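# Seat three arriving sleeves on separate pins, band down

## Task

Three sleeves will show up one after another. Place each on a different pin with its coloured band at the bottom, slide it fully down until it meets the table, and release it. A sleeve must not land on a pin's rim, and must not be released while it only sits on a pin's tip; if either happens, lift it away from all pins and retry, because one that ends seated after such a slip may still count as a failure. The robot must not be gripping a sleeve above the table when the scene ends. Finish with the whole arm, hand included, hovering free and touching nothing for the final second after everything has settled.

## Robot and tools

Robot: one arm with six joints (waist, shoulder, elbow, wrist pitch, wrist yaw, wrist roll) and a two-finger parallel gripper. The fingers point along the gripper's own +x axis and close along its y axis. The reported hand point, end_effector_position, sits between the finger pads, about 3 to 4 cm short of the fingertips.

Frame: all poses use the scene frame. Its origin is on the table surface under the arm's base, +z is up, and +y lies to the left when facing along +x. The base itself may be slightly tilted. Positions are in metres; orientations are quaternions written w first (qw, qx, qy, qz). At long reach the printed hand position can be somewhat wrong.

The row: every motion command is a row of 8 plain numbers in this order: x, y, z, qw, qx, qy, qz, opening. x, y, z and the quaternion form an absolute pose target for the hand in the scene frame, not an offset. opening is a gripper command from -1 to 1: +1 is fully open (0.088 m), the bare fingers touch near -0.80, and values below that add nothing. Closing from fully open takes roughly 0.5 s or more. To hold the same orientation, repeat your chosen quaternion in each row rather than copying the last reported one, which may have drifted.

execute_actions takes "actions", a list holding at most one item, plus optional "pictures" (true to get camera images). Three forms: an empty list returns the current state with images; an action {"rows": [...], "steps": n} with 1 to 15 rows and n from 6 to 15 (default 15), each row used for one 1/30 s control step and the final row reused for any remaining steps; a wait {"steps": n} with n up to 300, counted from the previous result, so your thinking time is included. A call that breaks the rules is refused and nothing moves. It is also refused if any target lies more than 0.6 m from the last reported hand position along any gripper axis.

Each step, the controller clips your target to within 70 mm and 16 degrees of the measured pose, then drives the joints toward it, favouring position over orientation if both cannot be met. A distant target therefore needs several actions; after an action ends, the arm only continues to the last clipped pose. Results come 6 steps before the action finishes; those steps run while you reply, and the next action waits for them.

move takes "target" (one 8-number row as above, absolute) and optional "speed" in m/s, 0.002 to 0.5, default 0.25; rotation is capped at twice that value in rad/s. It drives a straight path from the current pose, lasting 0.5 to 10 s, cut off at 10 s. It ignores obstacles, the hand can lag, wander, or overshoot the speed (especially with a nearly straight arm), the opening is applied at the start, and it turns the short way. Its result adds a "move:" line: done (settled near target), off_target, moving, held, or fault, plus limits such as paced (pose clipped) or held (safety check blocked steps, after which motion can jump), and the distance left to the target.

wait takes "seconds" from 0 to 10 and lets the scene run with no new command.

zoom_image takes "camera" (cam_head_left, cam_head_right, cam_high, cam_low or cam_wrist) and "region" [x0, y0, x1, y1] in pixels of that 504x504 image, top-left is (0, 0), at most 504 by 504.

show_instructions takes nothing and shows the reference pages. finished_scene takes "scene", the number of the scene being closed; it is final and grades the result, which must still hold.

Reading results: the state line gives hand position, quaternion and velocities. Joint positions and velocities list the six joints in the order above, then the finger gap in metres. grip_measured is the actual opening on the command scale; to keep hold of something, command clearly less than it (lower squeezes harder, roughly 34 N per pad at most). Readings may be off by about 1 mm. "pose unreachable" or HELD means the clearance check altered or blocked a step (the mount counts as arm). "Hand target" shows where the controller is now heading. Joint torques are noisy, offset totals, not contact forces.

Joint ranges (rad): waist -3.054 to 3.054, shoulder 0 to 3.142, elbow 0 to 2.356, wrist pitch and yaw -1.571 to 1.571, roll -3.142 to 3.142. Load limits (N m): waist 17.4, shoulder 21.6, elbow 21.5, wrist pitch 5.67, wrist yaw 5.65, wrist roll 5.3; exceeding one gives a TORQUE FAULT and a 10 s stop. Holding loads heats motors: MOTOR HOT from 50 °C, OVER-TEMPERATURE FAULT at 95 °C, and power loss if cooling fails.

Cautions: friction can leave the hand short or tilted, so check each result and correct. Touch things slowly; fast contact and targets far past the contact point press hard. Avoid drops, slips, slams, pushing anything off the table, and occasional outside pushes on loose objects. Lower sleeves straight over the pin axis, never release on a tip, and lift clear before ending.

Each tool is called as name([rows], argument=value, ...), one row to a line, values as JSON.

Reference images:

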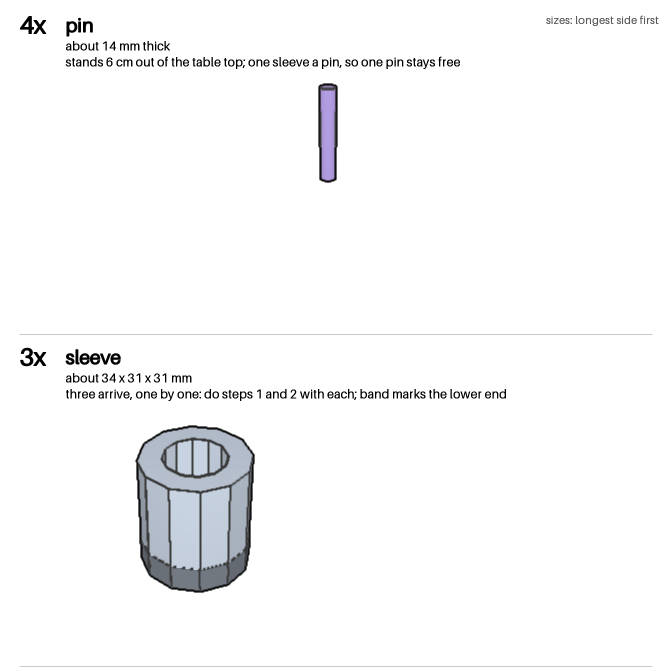

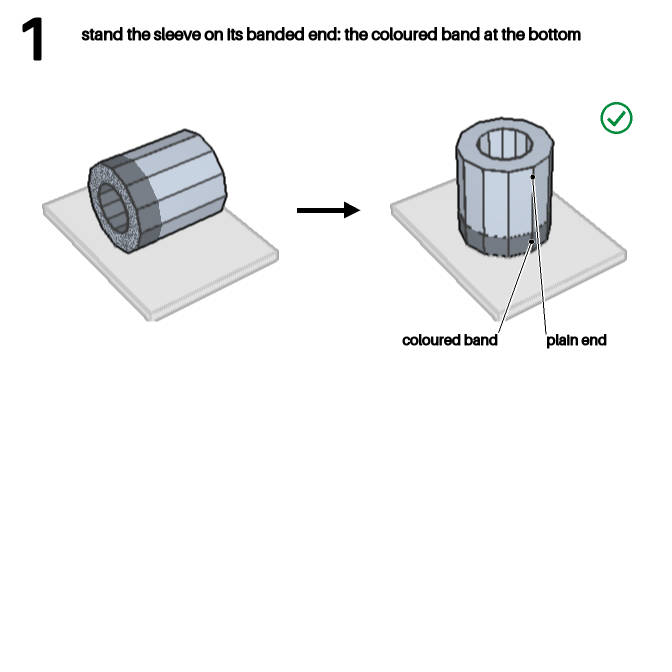

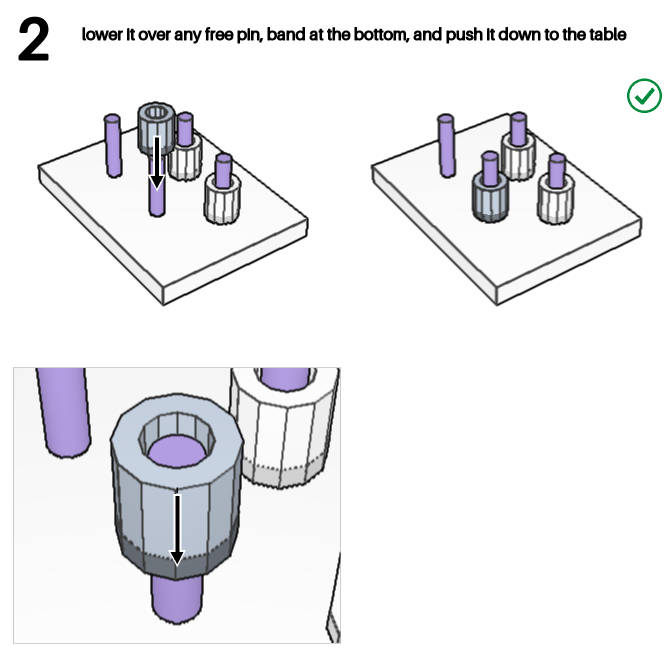

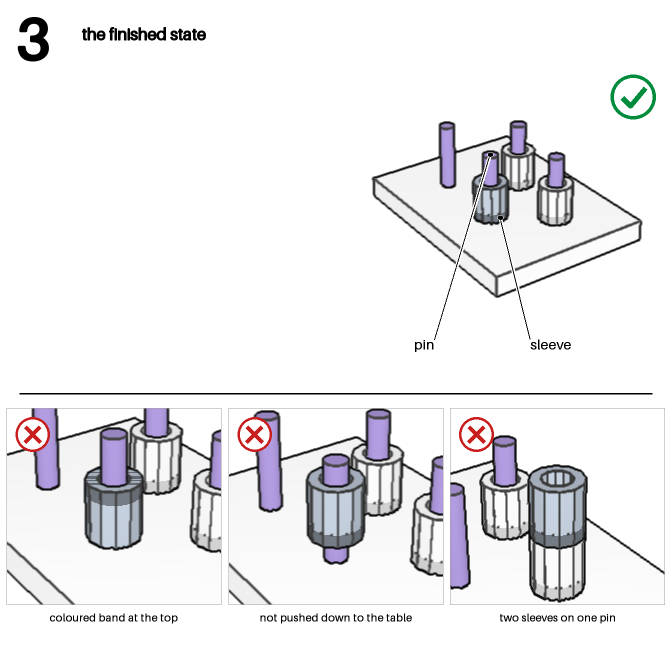

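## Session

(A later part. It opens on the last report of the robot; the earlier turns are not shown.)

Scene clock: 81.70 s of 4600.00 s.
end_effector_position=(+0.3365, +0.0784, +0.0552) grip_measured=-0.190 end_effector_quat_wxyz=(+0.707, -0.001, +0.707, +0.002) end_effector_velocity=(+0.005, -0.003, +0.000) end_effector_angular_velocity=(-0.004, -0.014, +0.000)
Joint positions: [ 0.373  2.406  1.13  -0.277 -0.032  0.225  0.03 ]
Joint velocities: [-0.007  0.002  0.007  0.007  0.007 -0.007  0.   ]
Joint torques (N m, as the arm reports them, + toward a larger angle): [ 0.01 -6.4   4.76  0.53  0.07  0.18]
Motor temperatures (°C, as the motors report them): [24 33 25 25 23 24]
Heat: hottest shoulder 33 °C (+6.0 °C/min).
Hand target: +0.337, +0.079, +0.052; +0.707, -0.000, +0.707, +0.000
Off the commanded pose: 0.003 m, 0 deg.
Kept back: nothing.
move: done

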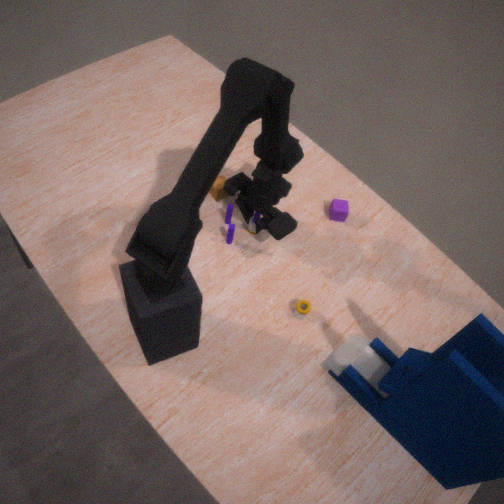

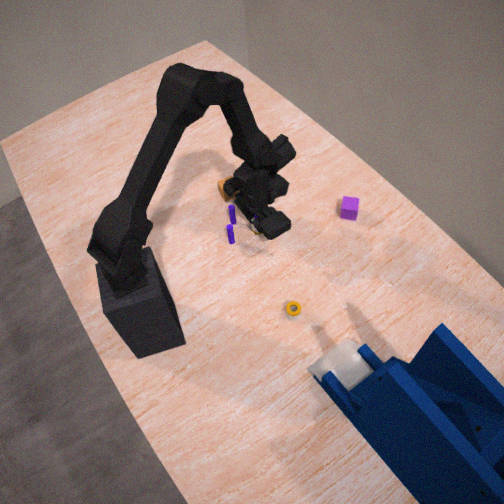

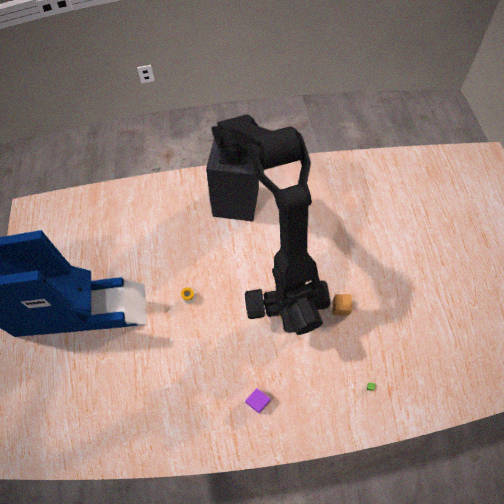

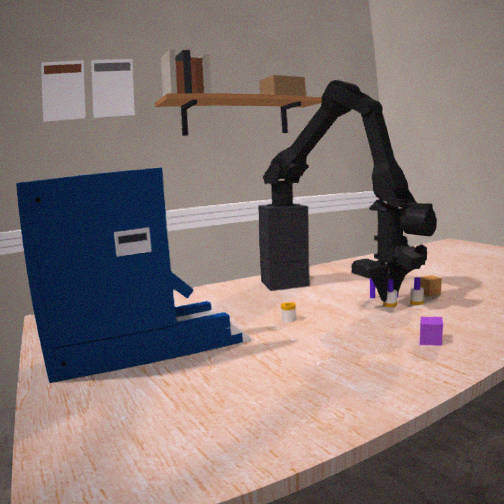

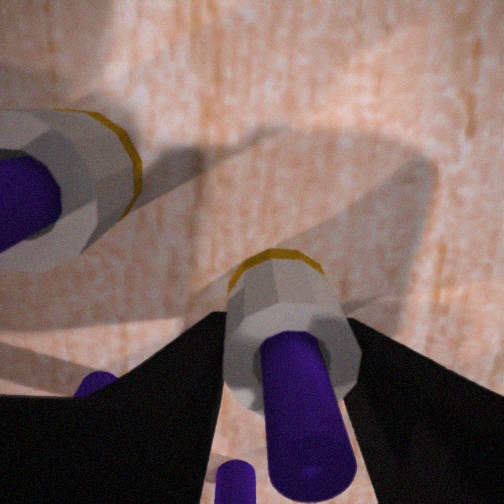

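move(target=[0.337,0.0793,0.049,0.7071,0,0.7071,0,-0.45], speed=0.02)

move(target=[0.337,0.0793,0.054,0.7071,0,0.7071,0,0.1])

move(target=[0.337,0.0793,0.14,0.7071,0,0.7071,0,0.1], speed=0.2)

zoom_image(camera="cam_low", region=[360,250,440,330])

Scene clock: 82.70 s of 4600.00 s.
end_effector_position=(+0.3366, +0.0786, +0.0546) grip_measured=-0.190 end_effector_quat_wxyz=(+0.708, -0.002, +0.707, +0.002) end_effector_velocity=(-0.002, -0.000, +0.001) end_effector_angular_velocity=(+0.005, +0.009, +0.005)
Joint positions: [ 0.374  2.408  1.13  -0.274 -0.029  0.225  0.03 ]
Joint velocities: [-0.002 -0.002 -0.002 -0.007 -0.007 -0.007 -0.   ]
Joint torques (N m, as the arm reports them, + toward a larger angle): [-0.11 -5.61  4.82  1.13  0.    0.18]
Motor temperatures (°C, as the motors report them): [24 33 25 25 23 24]
Heat: hottest shoulder 33 °C (+6.0 °C/min).
Hand target: +0.337, +0.079, +0.049; +0.707, -0.000, +0.707, +0.000
Off the commanded pose: 0.006 m, 0 deg.
Kept back: nothing.
move: done

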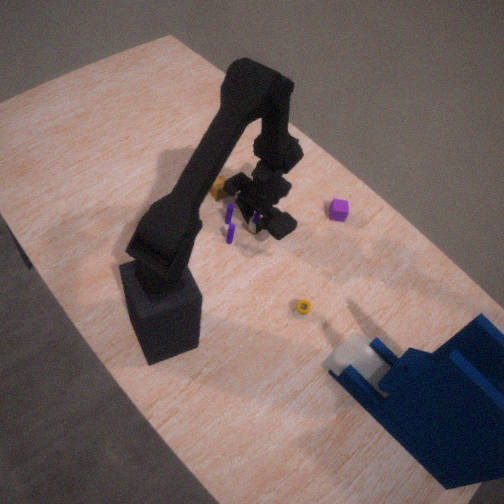

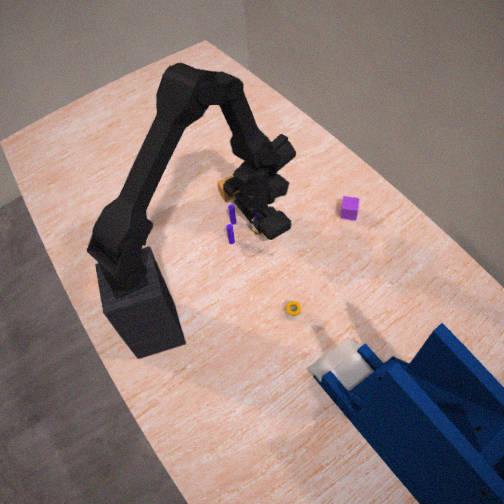

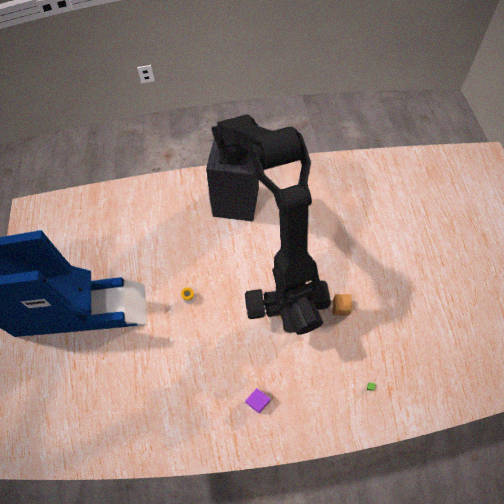

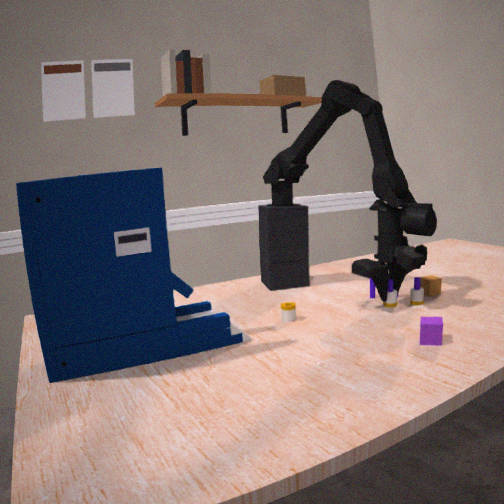

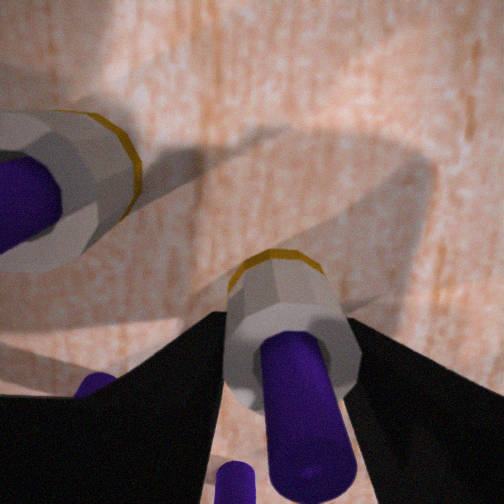

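Scene clock: 83.40 s of 4600.00 s.
end_effector_position=(+0.3364, +0.0785, +0.0545) grip_measured=+0.098 end_effector_quat_wxyz=(+0.707, -0.002, +0.707, +0.002) end_effector_velocity=(+0.004, +0.001, +0.003) end_effector_angular_velocity=(+0.011, -0.015, +0.005)
Joint positions: [ 0.374  2.408  1.13  -0.275 -0.029  0.225  0.044]
Joint velocities: [-0.002 -0.007  0.002  0.007 -0.007 -0.007  0.   ]
Joint torques (N m, as the arm reports them, + toward a larger angle): [-0.16 -7.25  4.47  0.03 -0.02  0.17]
Motor temperatures (°C, as the motors report them): [24 33 25 25 23 24]
Heat: hottest shoulder 33 °C (+6.1 °C/min).
Hand target: +0.337, +0.079, +0.054; +0.707, -0.000, +0.707, +0.000
Off the commanded pose: 0.001 m, 0 deg.
Kept back: nothing.
move: done

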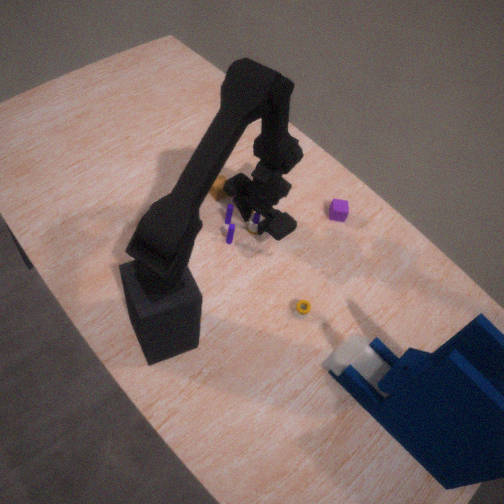

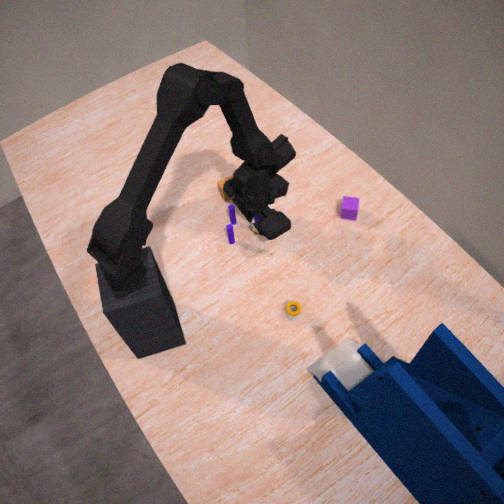

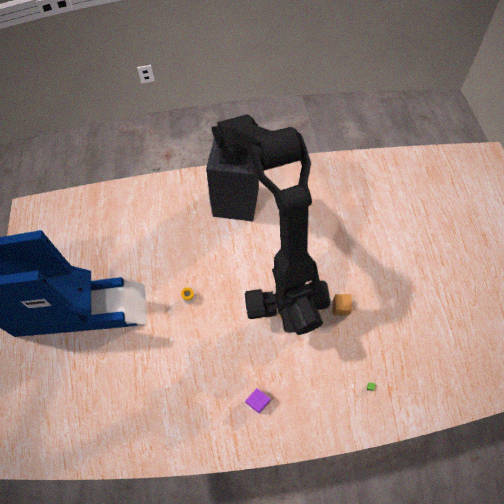

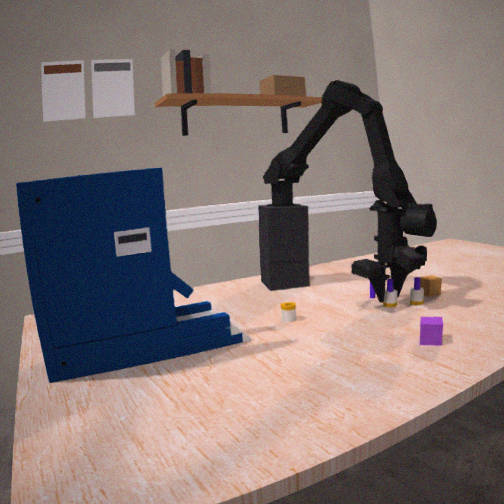

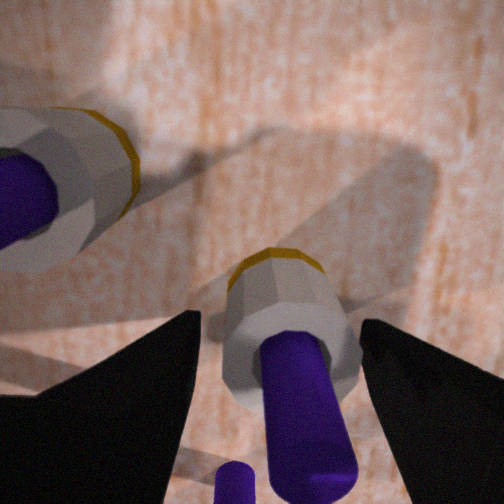

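Scene clock: 84.40 s of 4600.00 s.
end_effector_position=(+0.3316, +0.0790, +0.1340) grip_measured=+0.100 end_effector_quat_wxyz=(+0.701, -0.002, +0.713, -0.001) end_effector_velocity=(-0.001, +0.001, +0.006) end_effector_angular_velocity=(+0.021, +0.007, -0.000)
Joint positions: [ 0.372  2.159  1.12  -0.533 -0.029  0.225  0.044]
Joint velocities: [-0.007 -0.017  0.002 -0.022 -0.022 -0.007 -0.   ]
Joint torques (N m, as the arm reports them, + toward a larger angle): [-0.57 -8.45  5.72 -0.05 -0.02 -0.04]
Motor temperatures (°C, as the motors report them): [24 33 25 25 23 24]
Heat: hottest shoulder 33 °C (+6.1 °C/min).
Hand target: +0.337, +0.079, +0.140; +0.707, -0.000, +0.707, +0.000
Off the commanded pose: 0.008 m, 1 deg.
Kept back: nothing.
move: done

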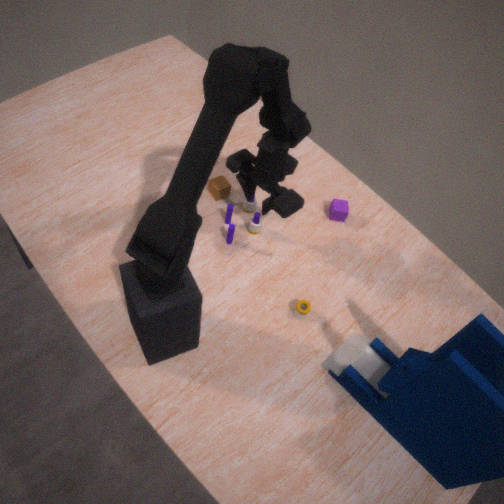

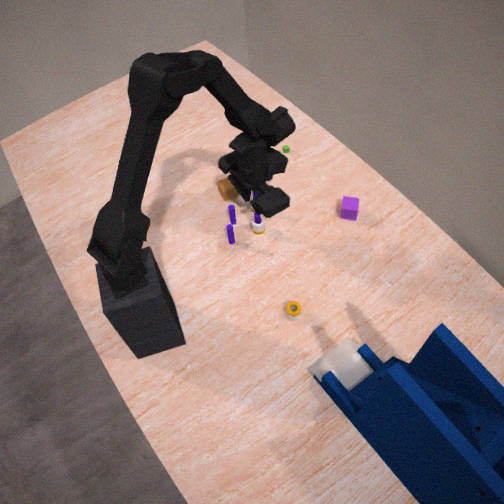

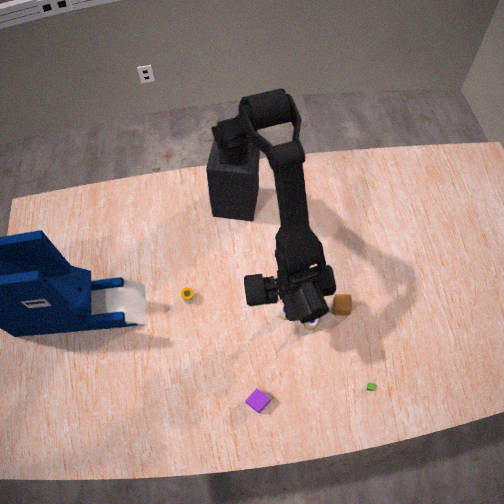

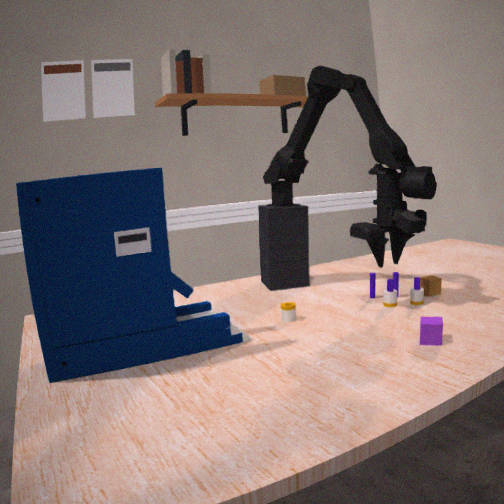

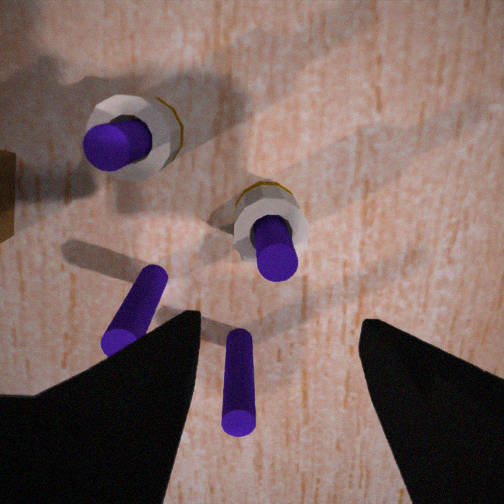

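Region (360, 250, 440, 330) of cam_low's 504x504 image, scaled by 6.300, with more detail than that image has.

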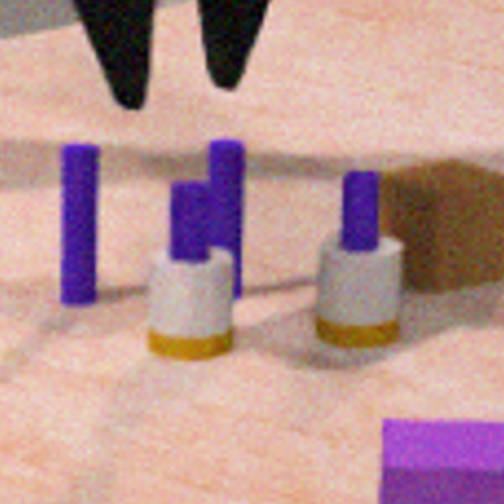

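move(target=[0.282,-0.162,0.11,0.4199,0.1026,0.9005,-0.0478,0.5], speed=0.35)

Scene clock: 86.67 s of 4600.00 s.
end_effector_position=(+0.2829, -0.1612, +0.1118) grip_measured=+0.500 end_effector_quat_wxyz=(+0.421, +0.103, +0.900, -0.050) end_effector_velocity=(+0.004, +0.000, +0.001) end_effector_angular_velocity=(+0.020, -0.004, +0.015)
Joint positions: [-0.309  2.713  1.828 -1.371  0.117 -0.192  0.063]
Joint velocities: [ 0.002  0.012  0.032 -0.022 -0.007 -0.022 -0.   ]
Joint torques (N m, as the arm reports them, + toward a larger angle): [-0.5  -8.01  5.33 -1.42  0.21 -0.2 ]
Motor temperatures (°C, as the motors report them): [24 33 26 25 23 24]
Heat: hottest shoulder 33 °C (+5.0 °C/min).
Hand target: +0.283, -0.163, +0.110; +0.418, +0.101, +0.901, -0.047
Off the commanded pose: 0.002 m, 0 deg.
Kept back: nothing.
move: done

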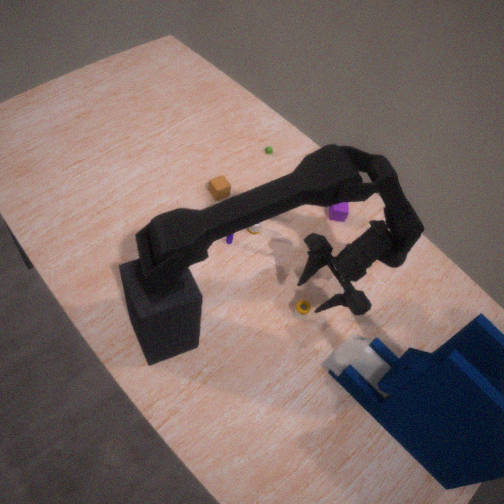

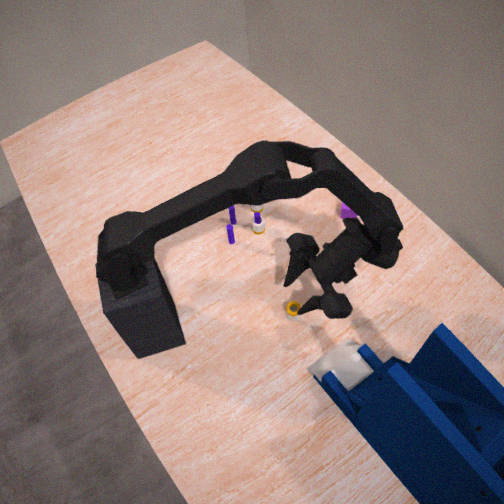

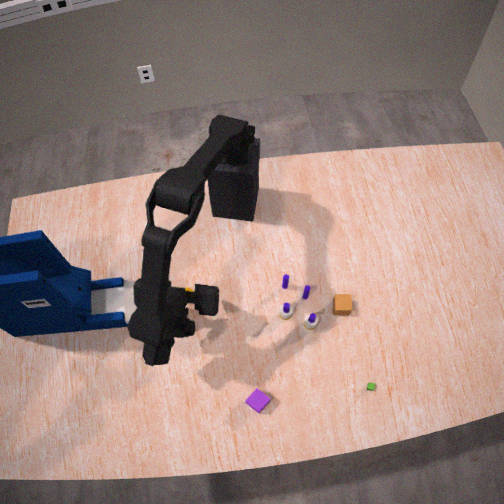

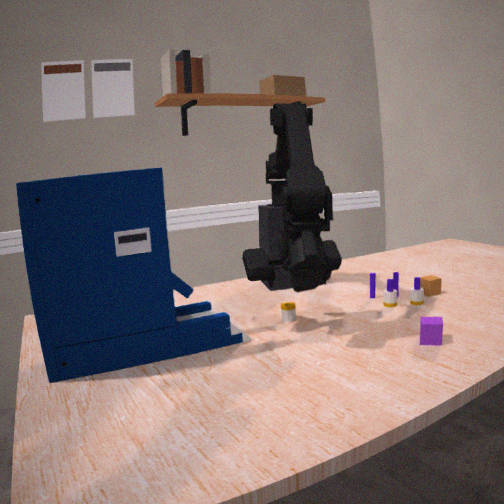

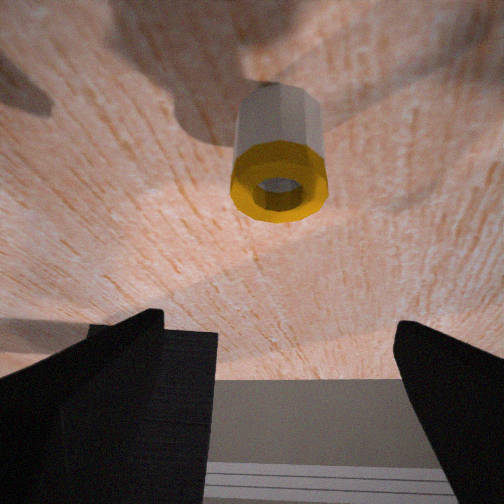

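move(target=[0.282,-0.162,0.05,0.4199,0.1026,0.9005,-0.0478,0.5], speed=0.12)

Scene clock: 87.97 s of 4600.00 s.
end_effector_position=(+0.2814, -0.1628, +0.0528) grip_measured=+0.500 end_effector_quat_wxyz=(+0.420, +0.103, +0.900, -0.050) end_effector_velocity=(-0.002, +0.001, -0.001) end_effector_angular_velocity=(+0.015, +0.007, -0.002)
Joint positions: [-0.309  2.878  1.899 -1.28   0.118 -0.192  0.064]
Joint velocities: [-0.002  0.007  0.002 -0.007 -0.007 -0.007 -0.   ]
Joint torques (N m, as the arm reports them, + toward a larger angle): [-0.16 -8.18  4.99 -0.98  0.02 -0.07]
Motor temperatures (°C, as the motors report them): [24 33 26 25 23 24]
Heat: hottest shoulder 33 °C (+5.0 °C/min).
Hand target: +0.282, -0.162, +0.050; +0.420, +0.103, +0.900, -0.048
Off the commanded pose: 0.003 m, 0 deg.
Kept back: nothing.
move: done

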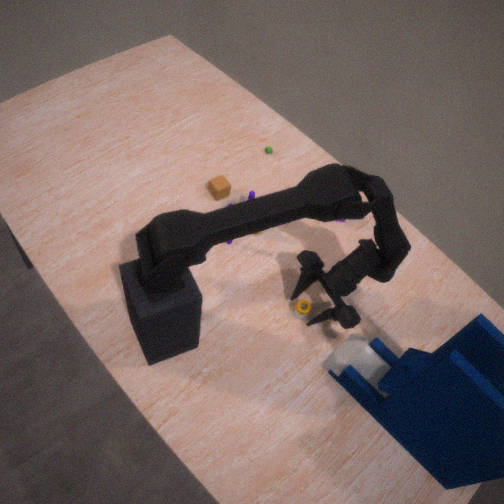

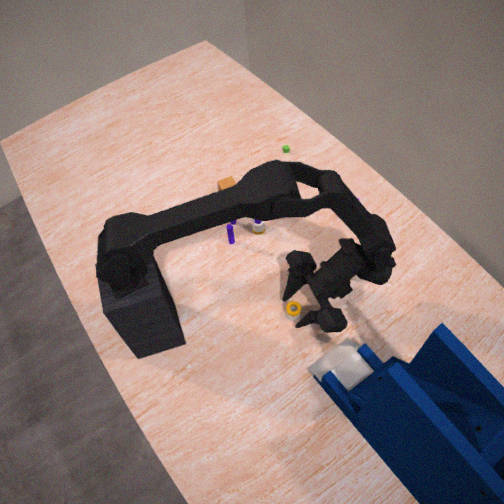

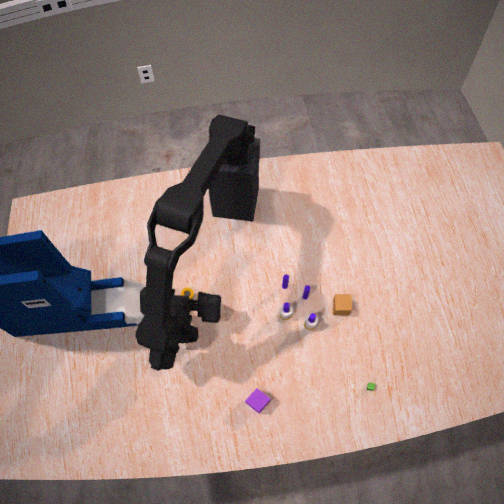

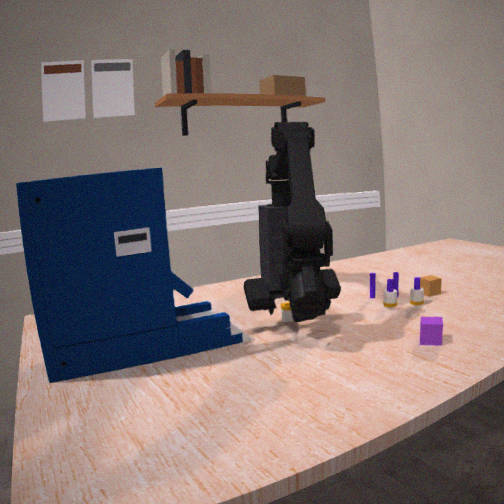

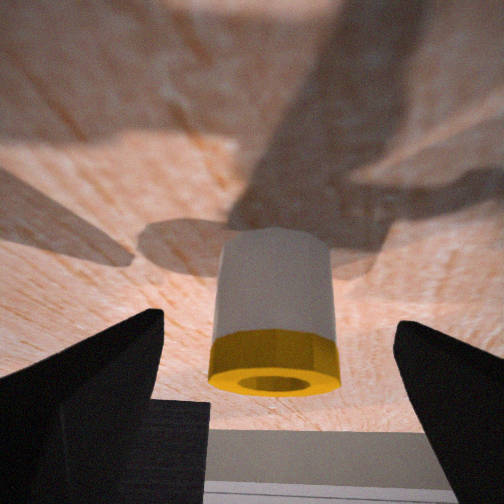

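move(target=[0.279,-0.161,0.044,0.4199,0.1026,0.9005,-0.0478,0.3], speed=0.05)

move(target=[0.279,-0.161,0.045,0.4199,0.1026,0.9005,-0.0478,-0.45])

Scene clock: 88.97 s of 4600.00 s.
end_effector_position=(+0.2822, -0.1634, +0.0473) grip_measured=+0.301 end_effector_quat_wxyz=(+0.425, +0.102, +0.898, -0.051) end_effector_velocity=(-0.001, +0.001, +0.001) end_effector_angular_velocity=(+0.013, +0.003, -0.002)
Joint positions: [-0.309  2.887  1.898 -1.259  0.118 -0.192  0.054]
Joint velocities: [-0.002 -0.002 -0.002 -0.007 -0.007 -0.007 -0.   ]
Joint torques (N m, as the arm reports them, + toward a larger angle): [-0.21 -8.21  3.6  -0.95  0.02 -0.07]
Motor temperatures (°C, as the motors report them): [24 33 26 25 23 24]
Heat: hottest shoulder 33 °C (+5.0 °C/min).
Hand target: +0.279, -0.161, +0.044; +0.420, +0.103, +0.901, -0.048
Off the commanded pose: 0.005 m, 1 deg.
Kept back: nothing.
move: done

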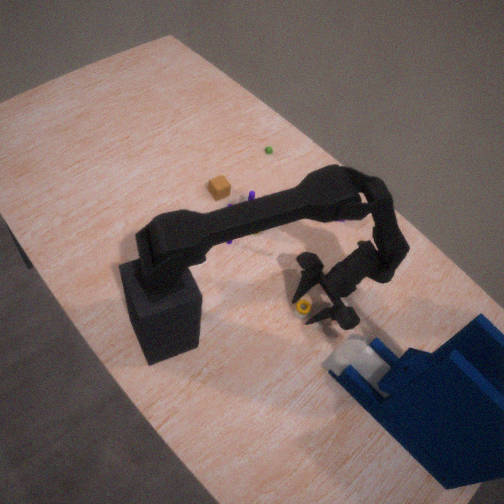

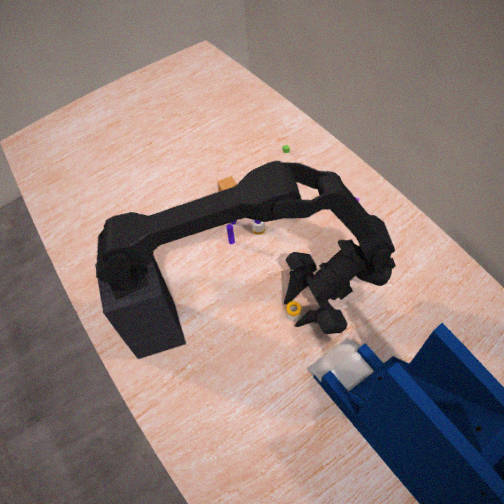

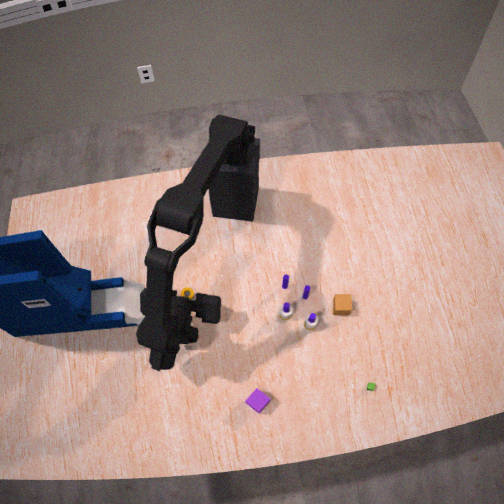

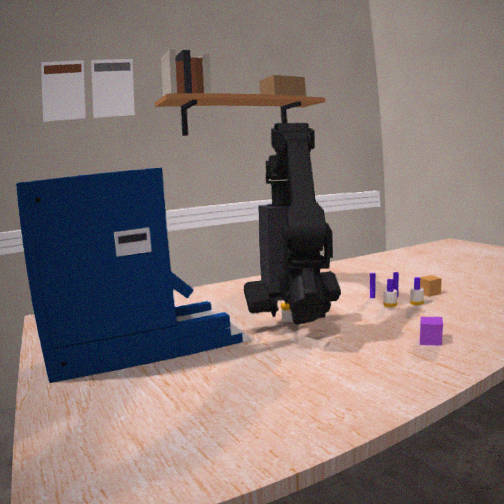

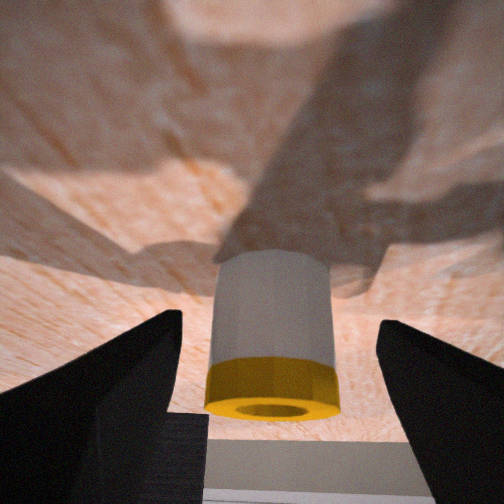

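Scene clock: 89.67 s of 4600.00 s.
end_effector_position=(+0.2818, -0.1632, +0.0472) grip_measured=-0.175 end_effector_quat_wxyz=(+0.424, +0.102, +0.898, -0.051) end_effector_velocity=(-0.005, -0.001, +0.004) end_effector_angular_velocity=(+0.009, +0.021, +0.002)
Joint positions: [-0.309  2.887  1.897 -1.259  0.118 -0.192  0.03 ]
Joint velocities: [-0.007 -0.002 -0.002 -0.022  0.007 -0.007 -0.   ]
Joint torques (N m, as the arm reports them, + toward a larger angle): [-0.22 -8.51  3.48 -0.99  0.01 -0.08]
Motor temperatures (°C, as the motors report them): [24 33 25 25 23 24]
Heat: hottest shoulder 33 °C (+4.0 °C/min).
Hand target: +0.279, -0.161, +0.045; +0.420, +0.103, +0.900, -0.048
Off the commanded pose: 0.004 m, 1 deg.
Kept back: nothing.
move: done

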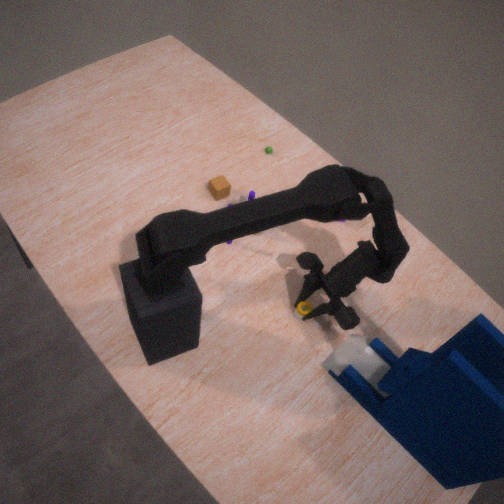

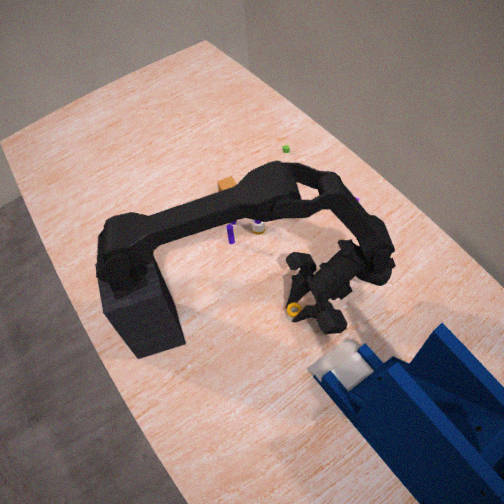

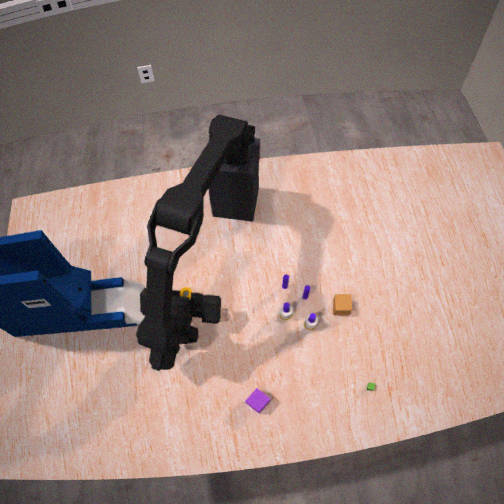

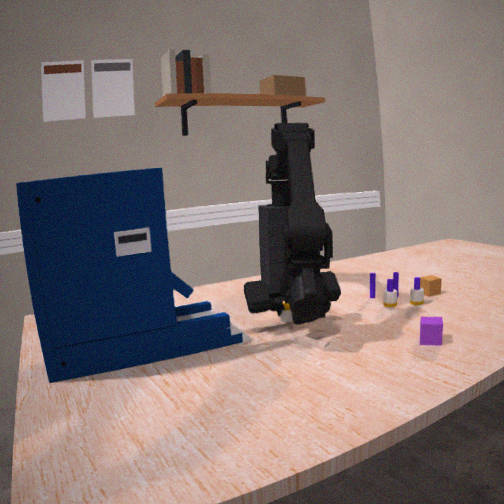

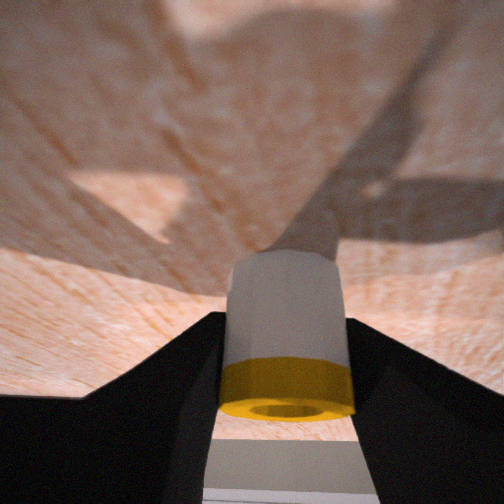

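move(target=[0.28,-0.155,0.085,0.4199,0.1026,0.9005,-0.0478,-0.45])

move(target=[0.345,-0.08,0.07,0.9337,0.0387,0.3398,-0.1064,-0.45], speed=0.4)

Scene clock: 90.83 s of 4600.00 s.
end_effector_position=(+0.2780, -0.1561, +0.0801) grip_measured=-0.175 end_effector_quat_wxyz=(+0.417, +0.101, +0.902, -0.046) end_effector_velocity=(-0.000, +0.003, +0.005) end_effector_angular_velocity=(+0.025, +0.002, -0.011)
Joint positions: [-0.299  2.785  1.822 -1.304  0.114 -0.192  0.03 ]
Joint velocities: [-0.002 -0.007  0.002 -0.022 -0.022 -0.007 -0.   ]
Joint torques (N m, as the arm reports them, + toward a larger angle): [ -0.09 -10.47   3.64  -1.45  -0.07   0.15]
Motor temperatures (°C, as the motors report them): [24 34 25 25 23 24]
Heat: hottest shoulder 34 °C (+5.0 °C/min).
Hand target: +0.280, -0.155, +0.085; +0.420, +0.103, +0.900, -0.048
Off the commanded pose: 0.005 m, 0 deg.
Kept back: nothing.
move: done

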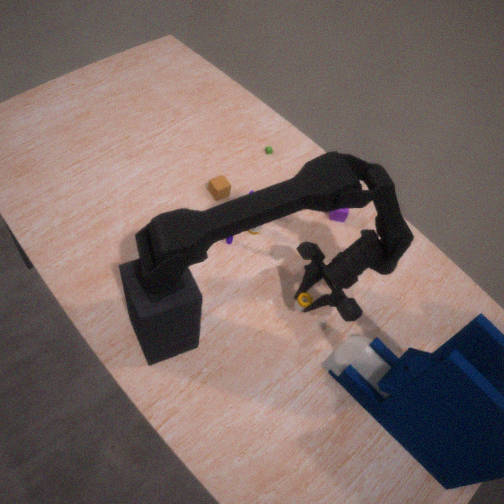

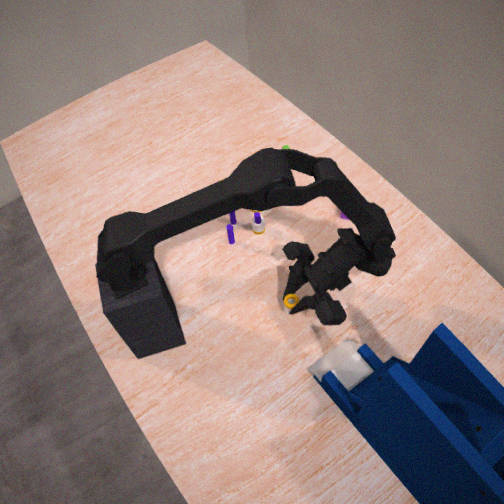

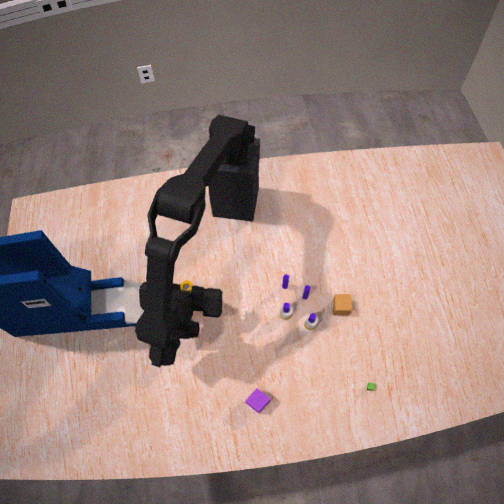

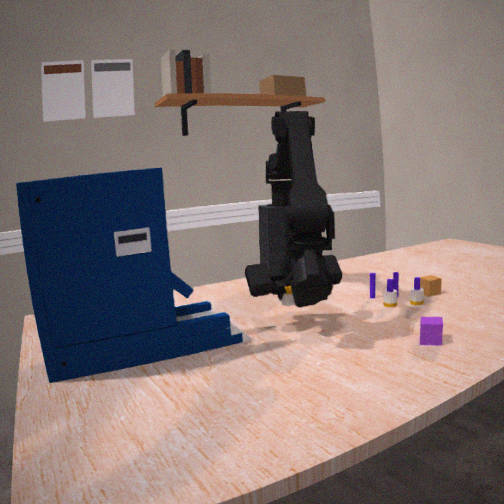

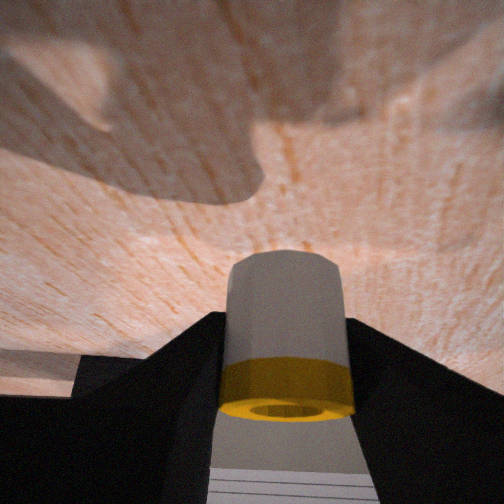

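Scene clock: 93.47 s of 4600.00 s.
end_effector_position=(+0.3465, -0.0803, +0.0716) grip_measured=-0.176 end_effector_quat_wxyz=(+0.934, +0.038, +0.338, -0.109) end_effector_velocity=(-0.001, -0.000, -0.003) end_effector_angular_velocity=(+0.001, +0.002, -0.008)
Joint positions: [-0.074  2.591  0.552  1.347 -0.011  0.032  0.03 ]
Joint velocities: [ 0.002  0.012  0.002  0.007  0.007  0.007 -0.   ]
Joint torques (N m, as the arm reports them, + toward a larger angle): [ 0.01 -5.31  1.43  1.97  0.16  0.18]
Motor temperatures (°C, as the motors report them): [24 34 25 25 23 24]
Heat: hottest shoulder 34 °C (+4.0 °C/min).
Hand target: +0.345, -0.080, +0.070; +0.933, +0.040, +0.339, -0.111
Off the commanded pose: 0.002 m, 0 deg.
Kept back: nothing.
move: done

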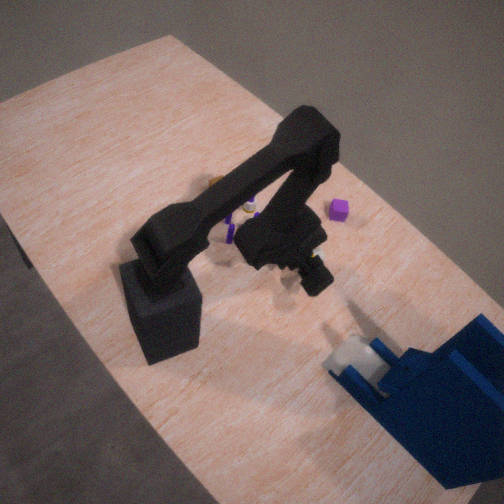

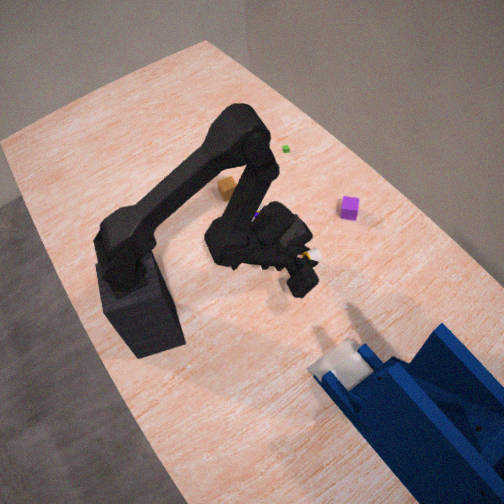

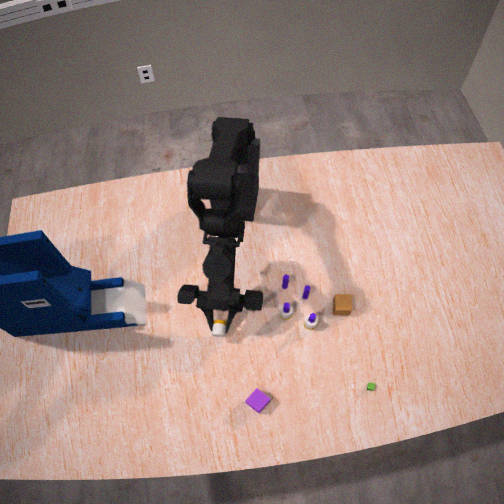

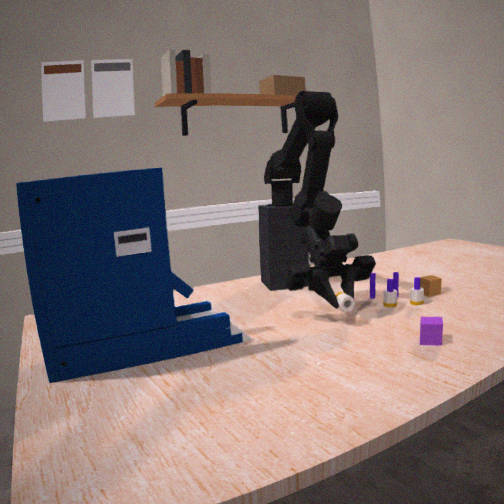

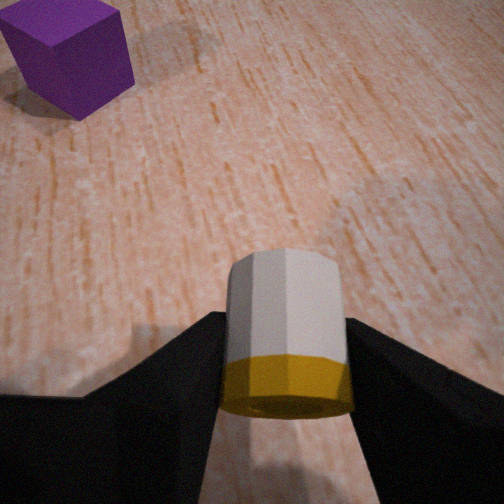

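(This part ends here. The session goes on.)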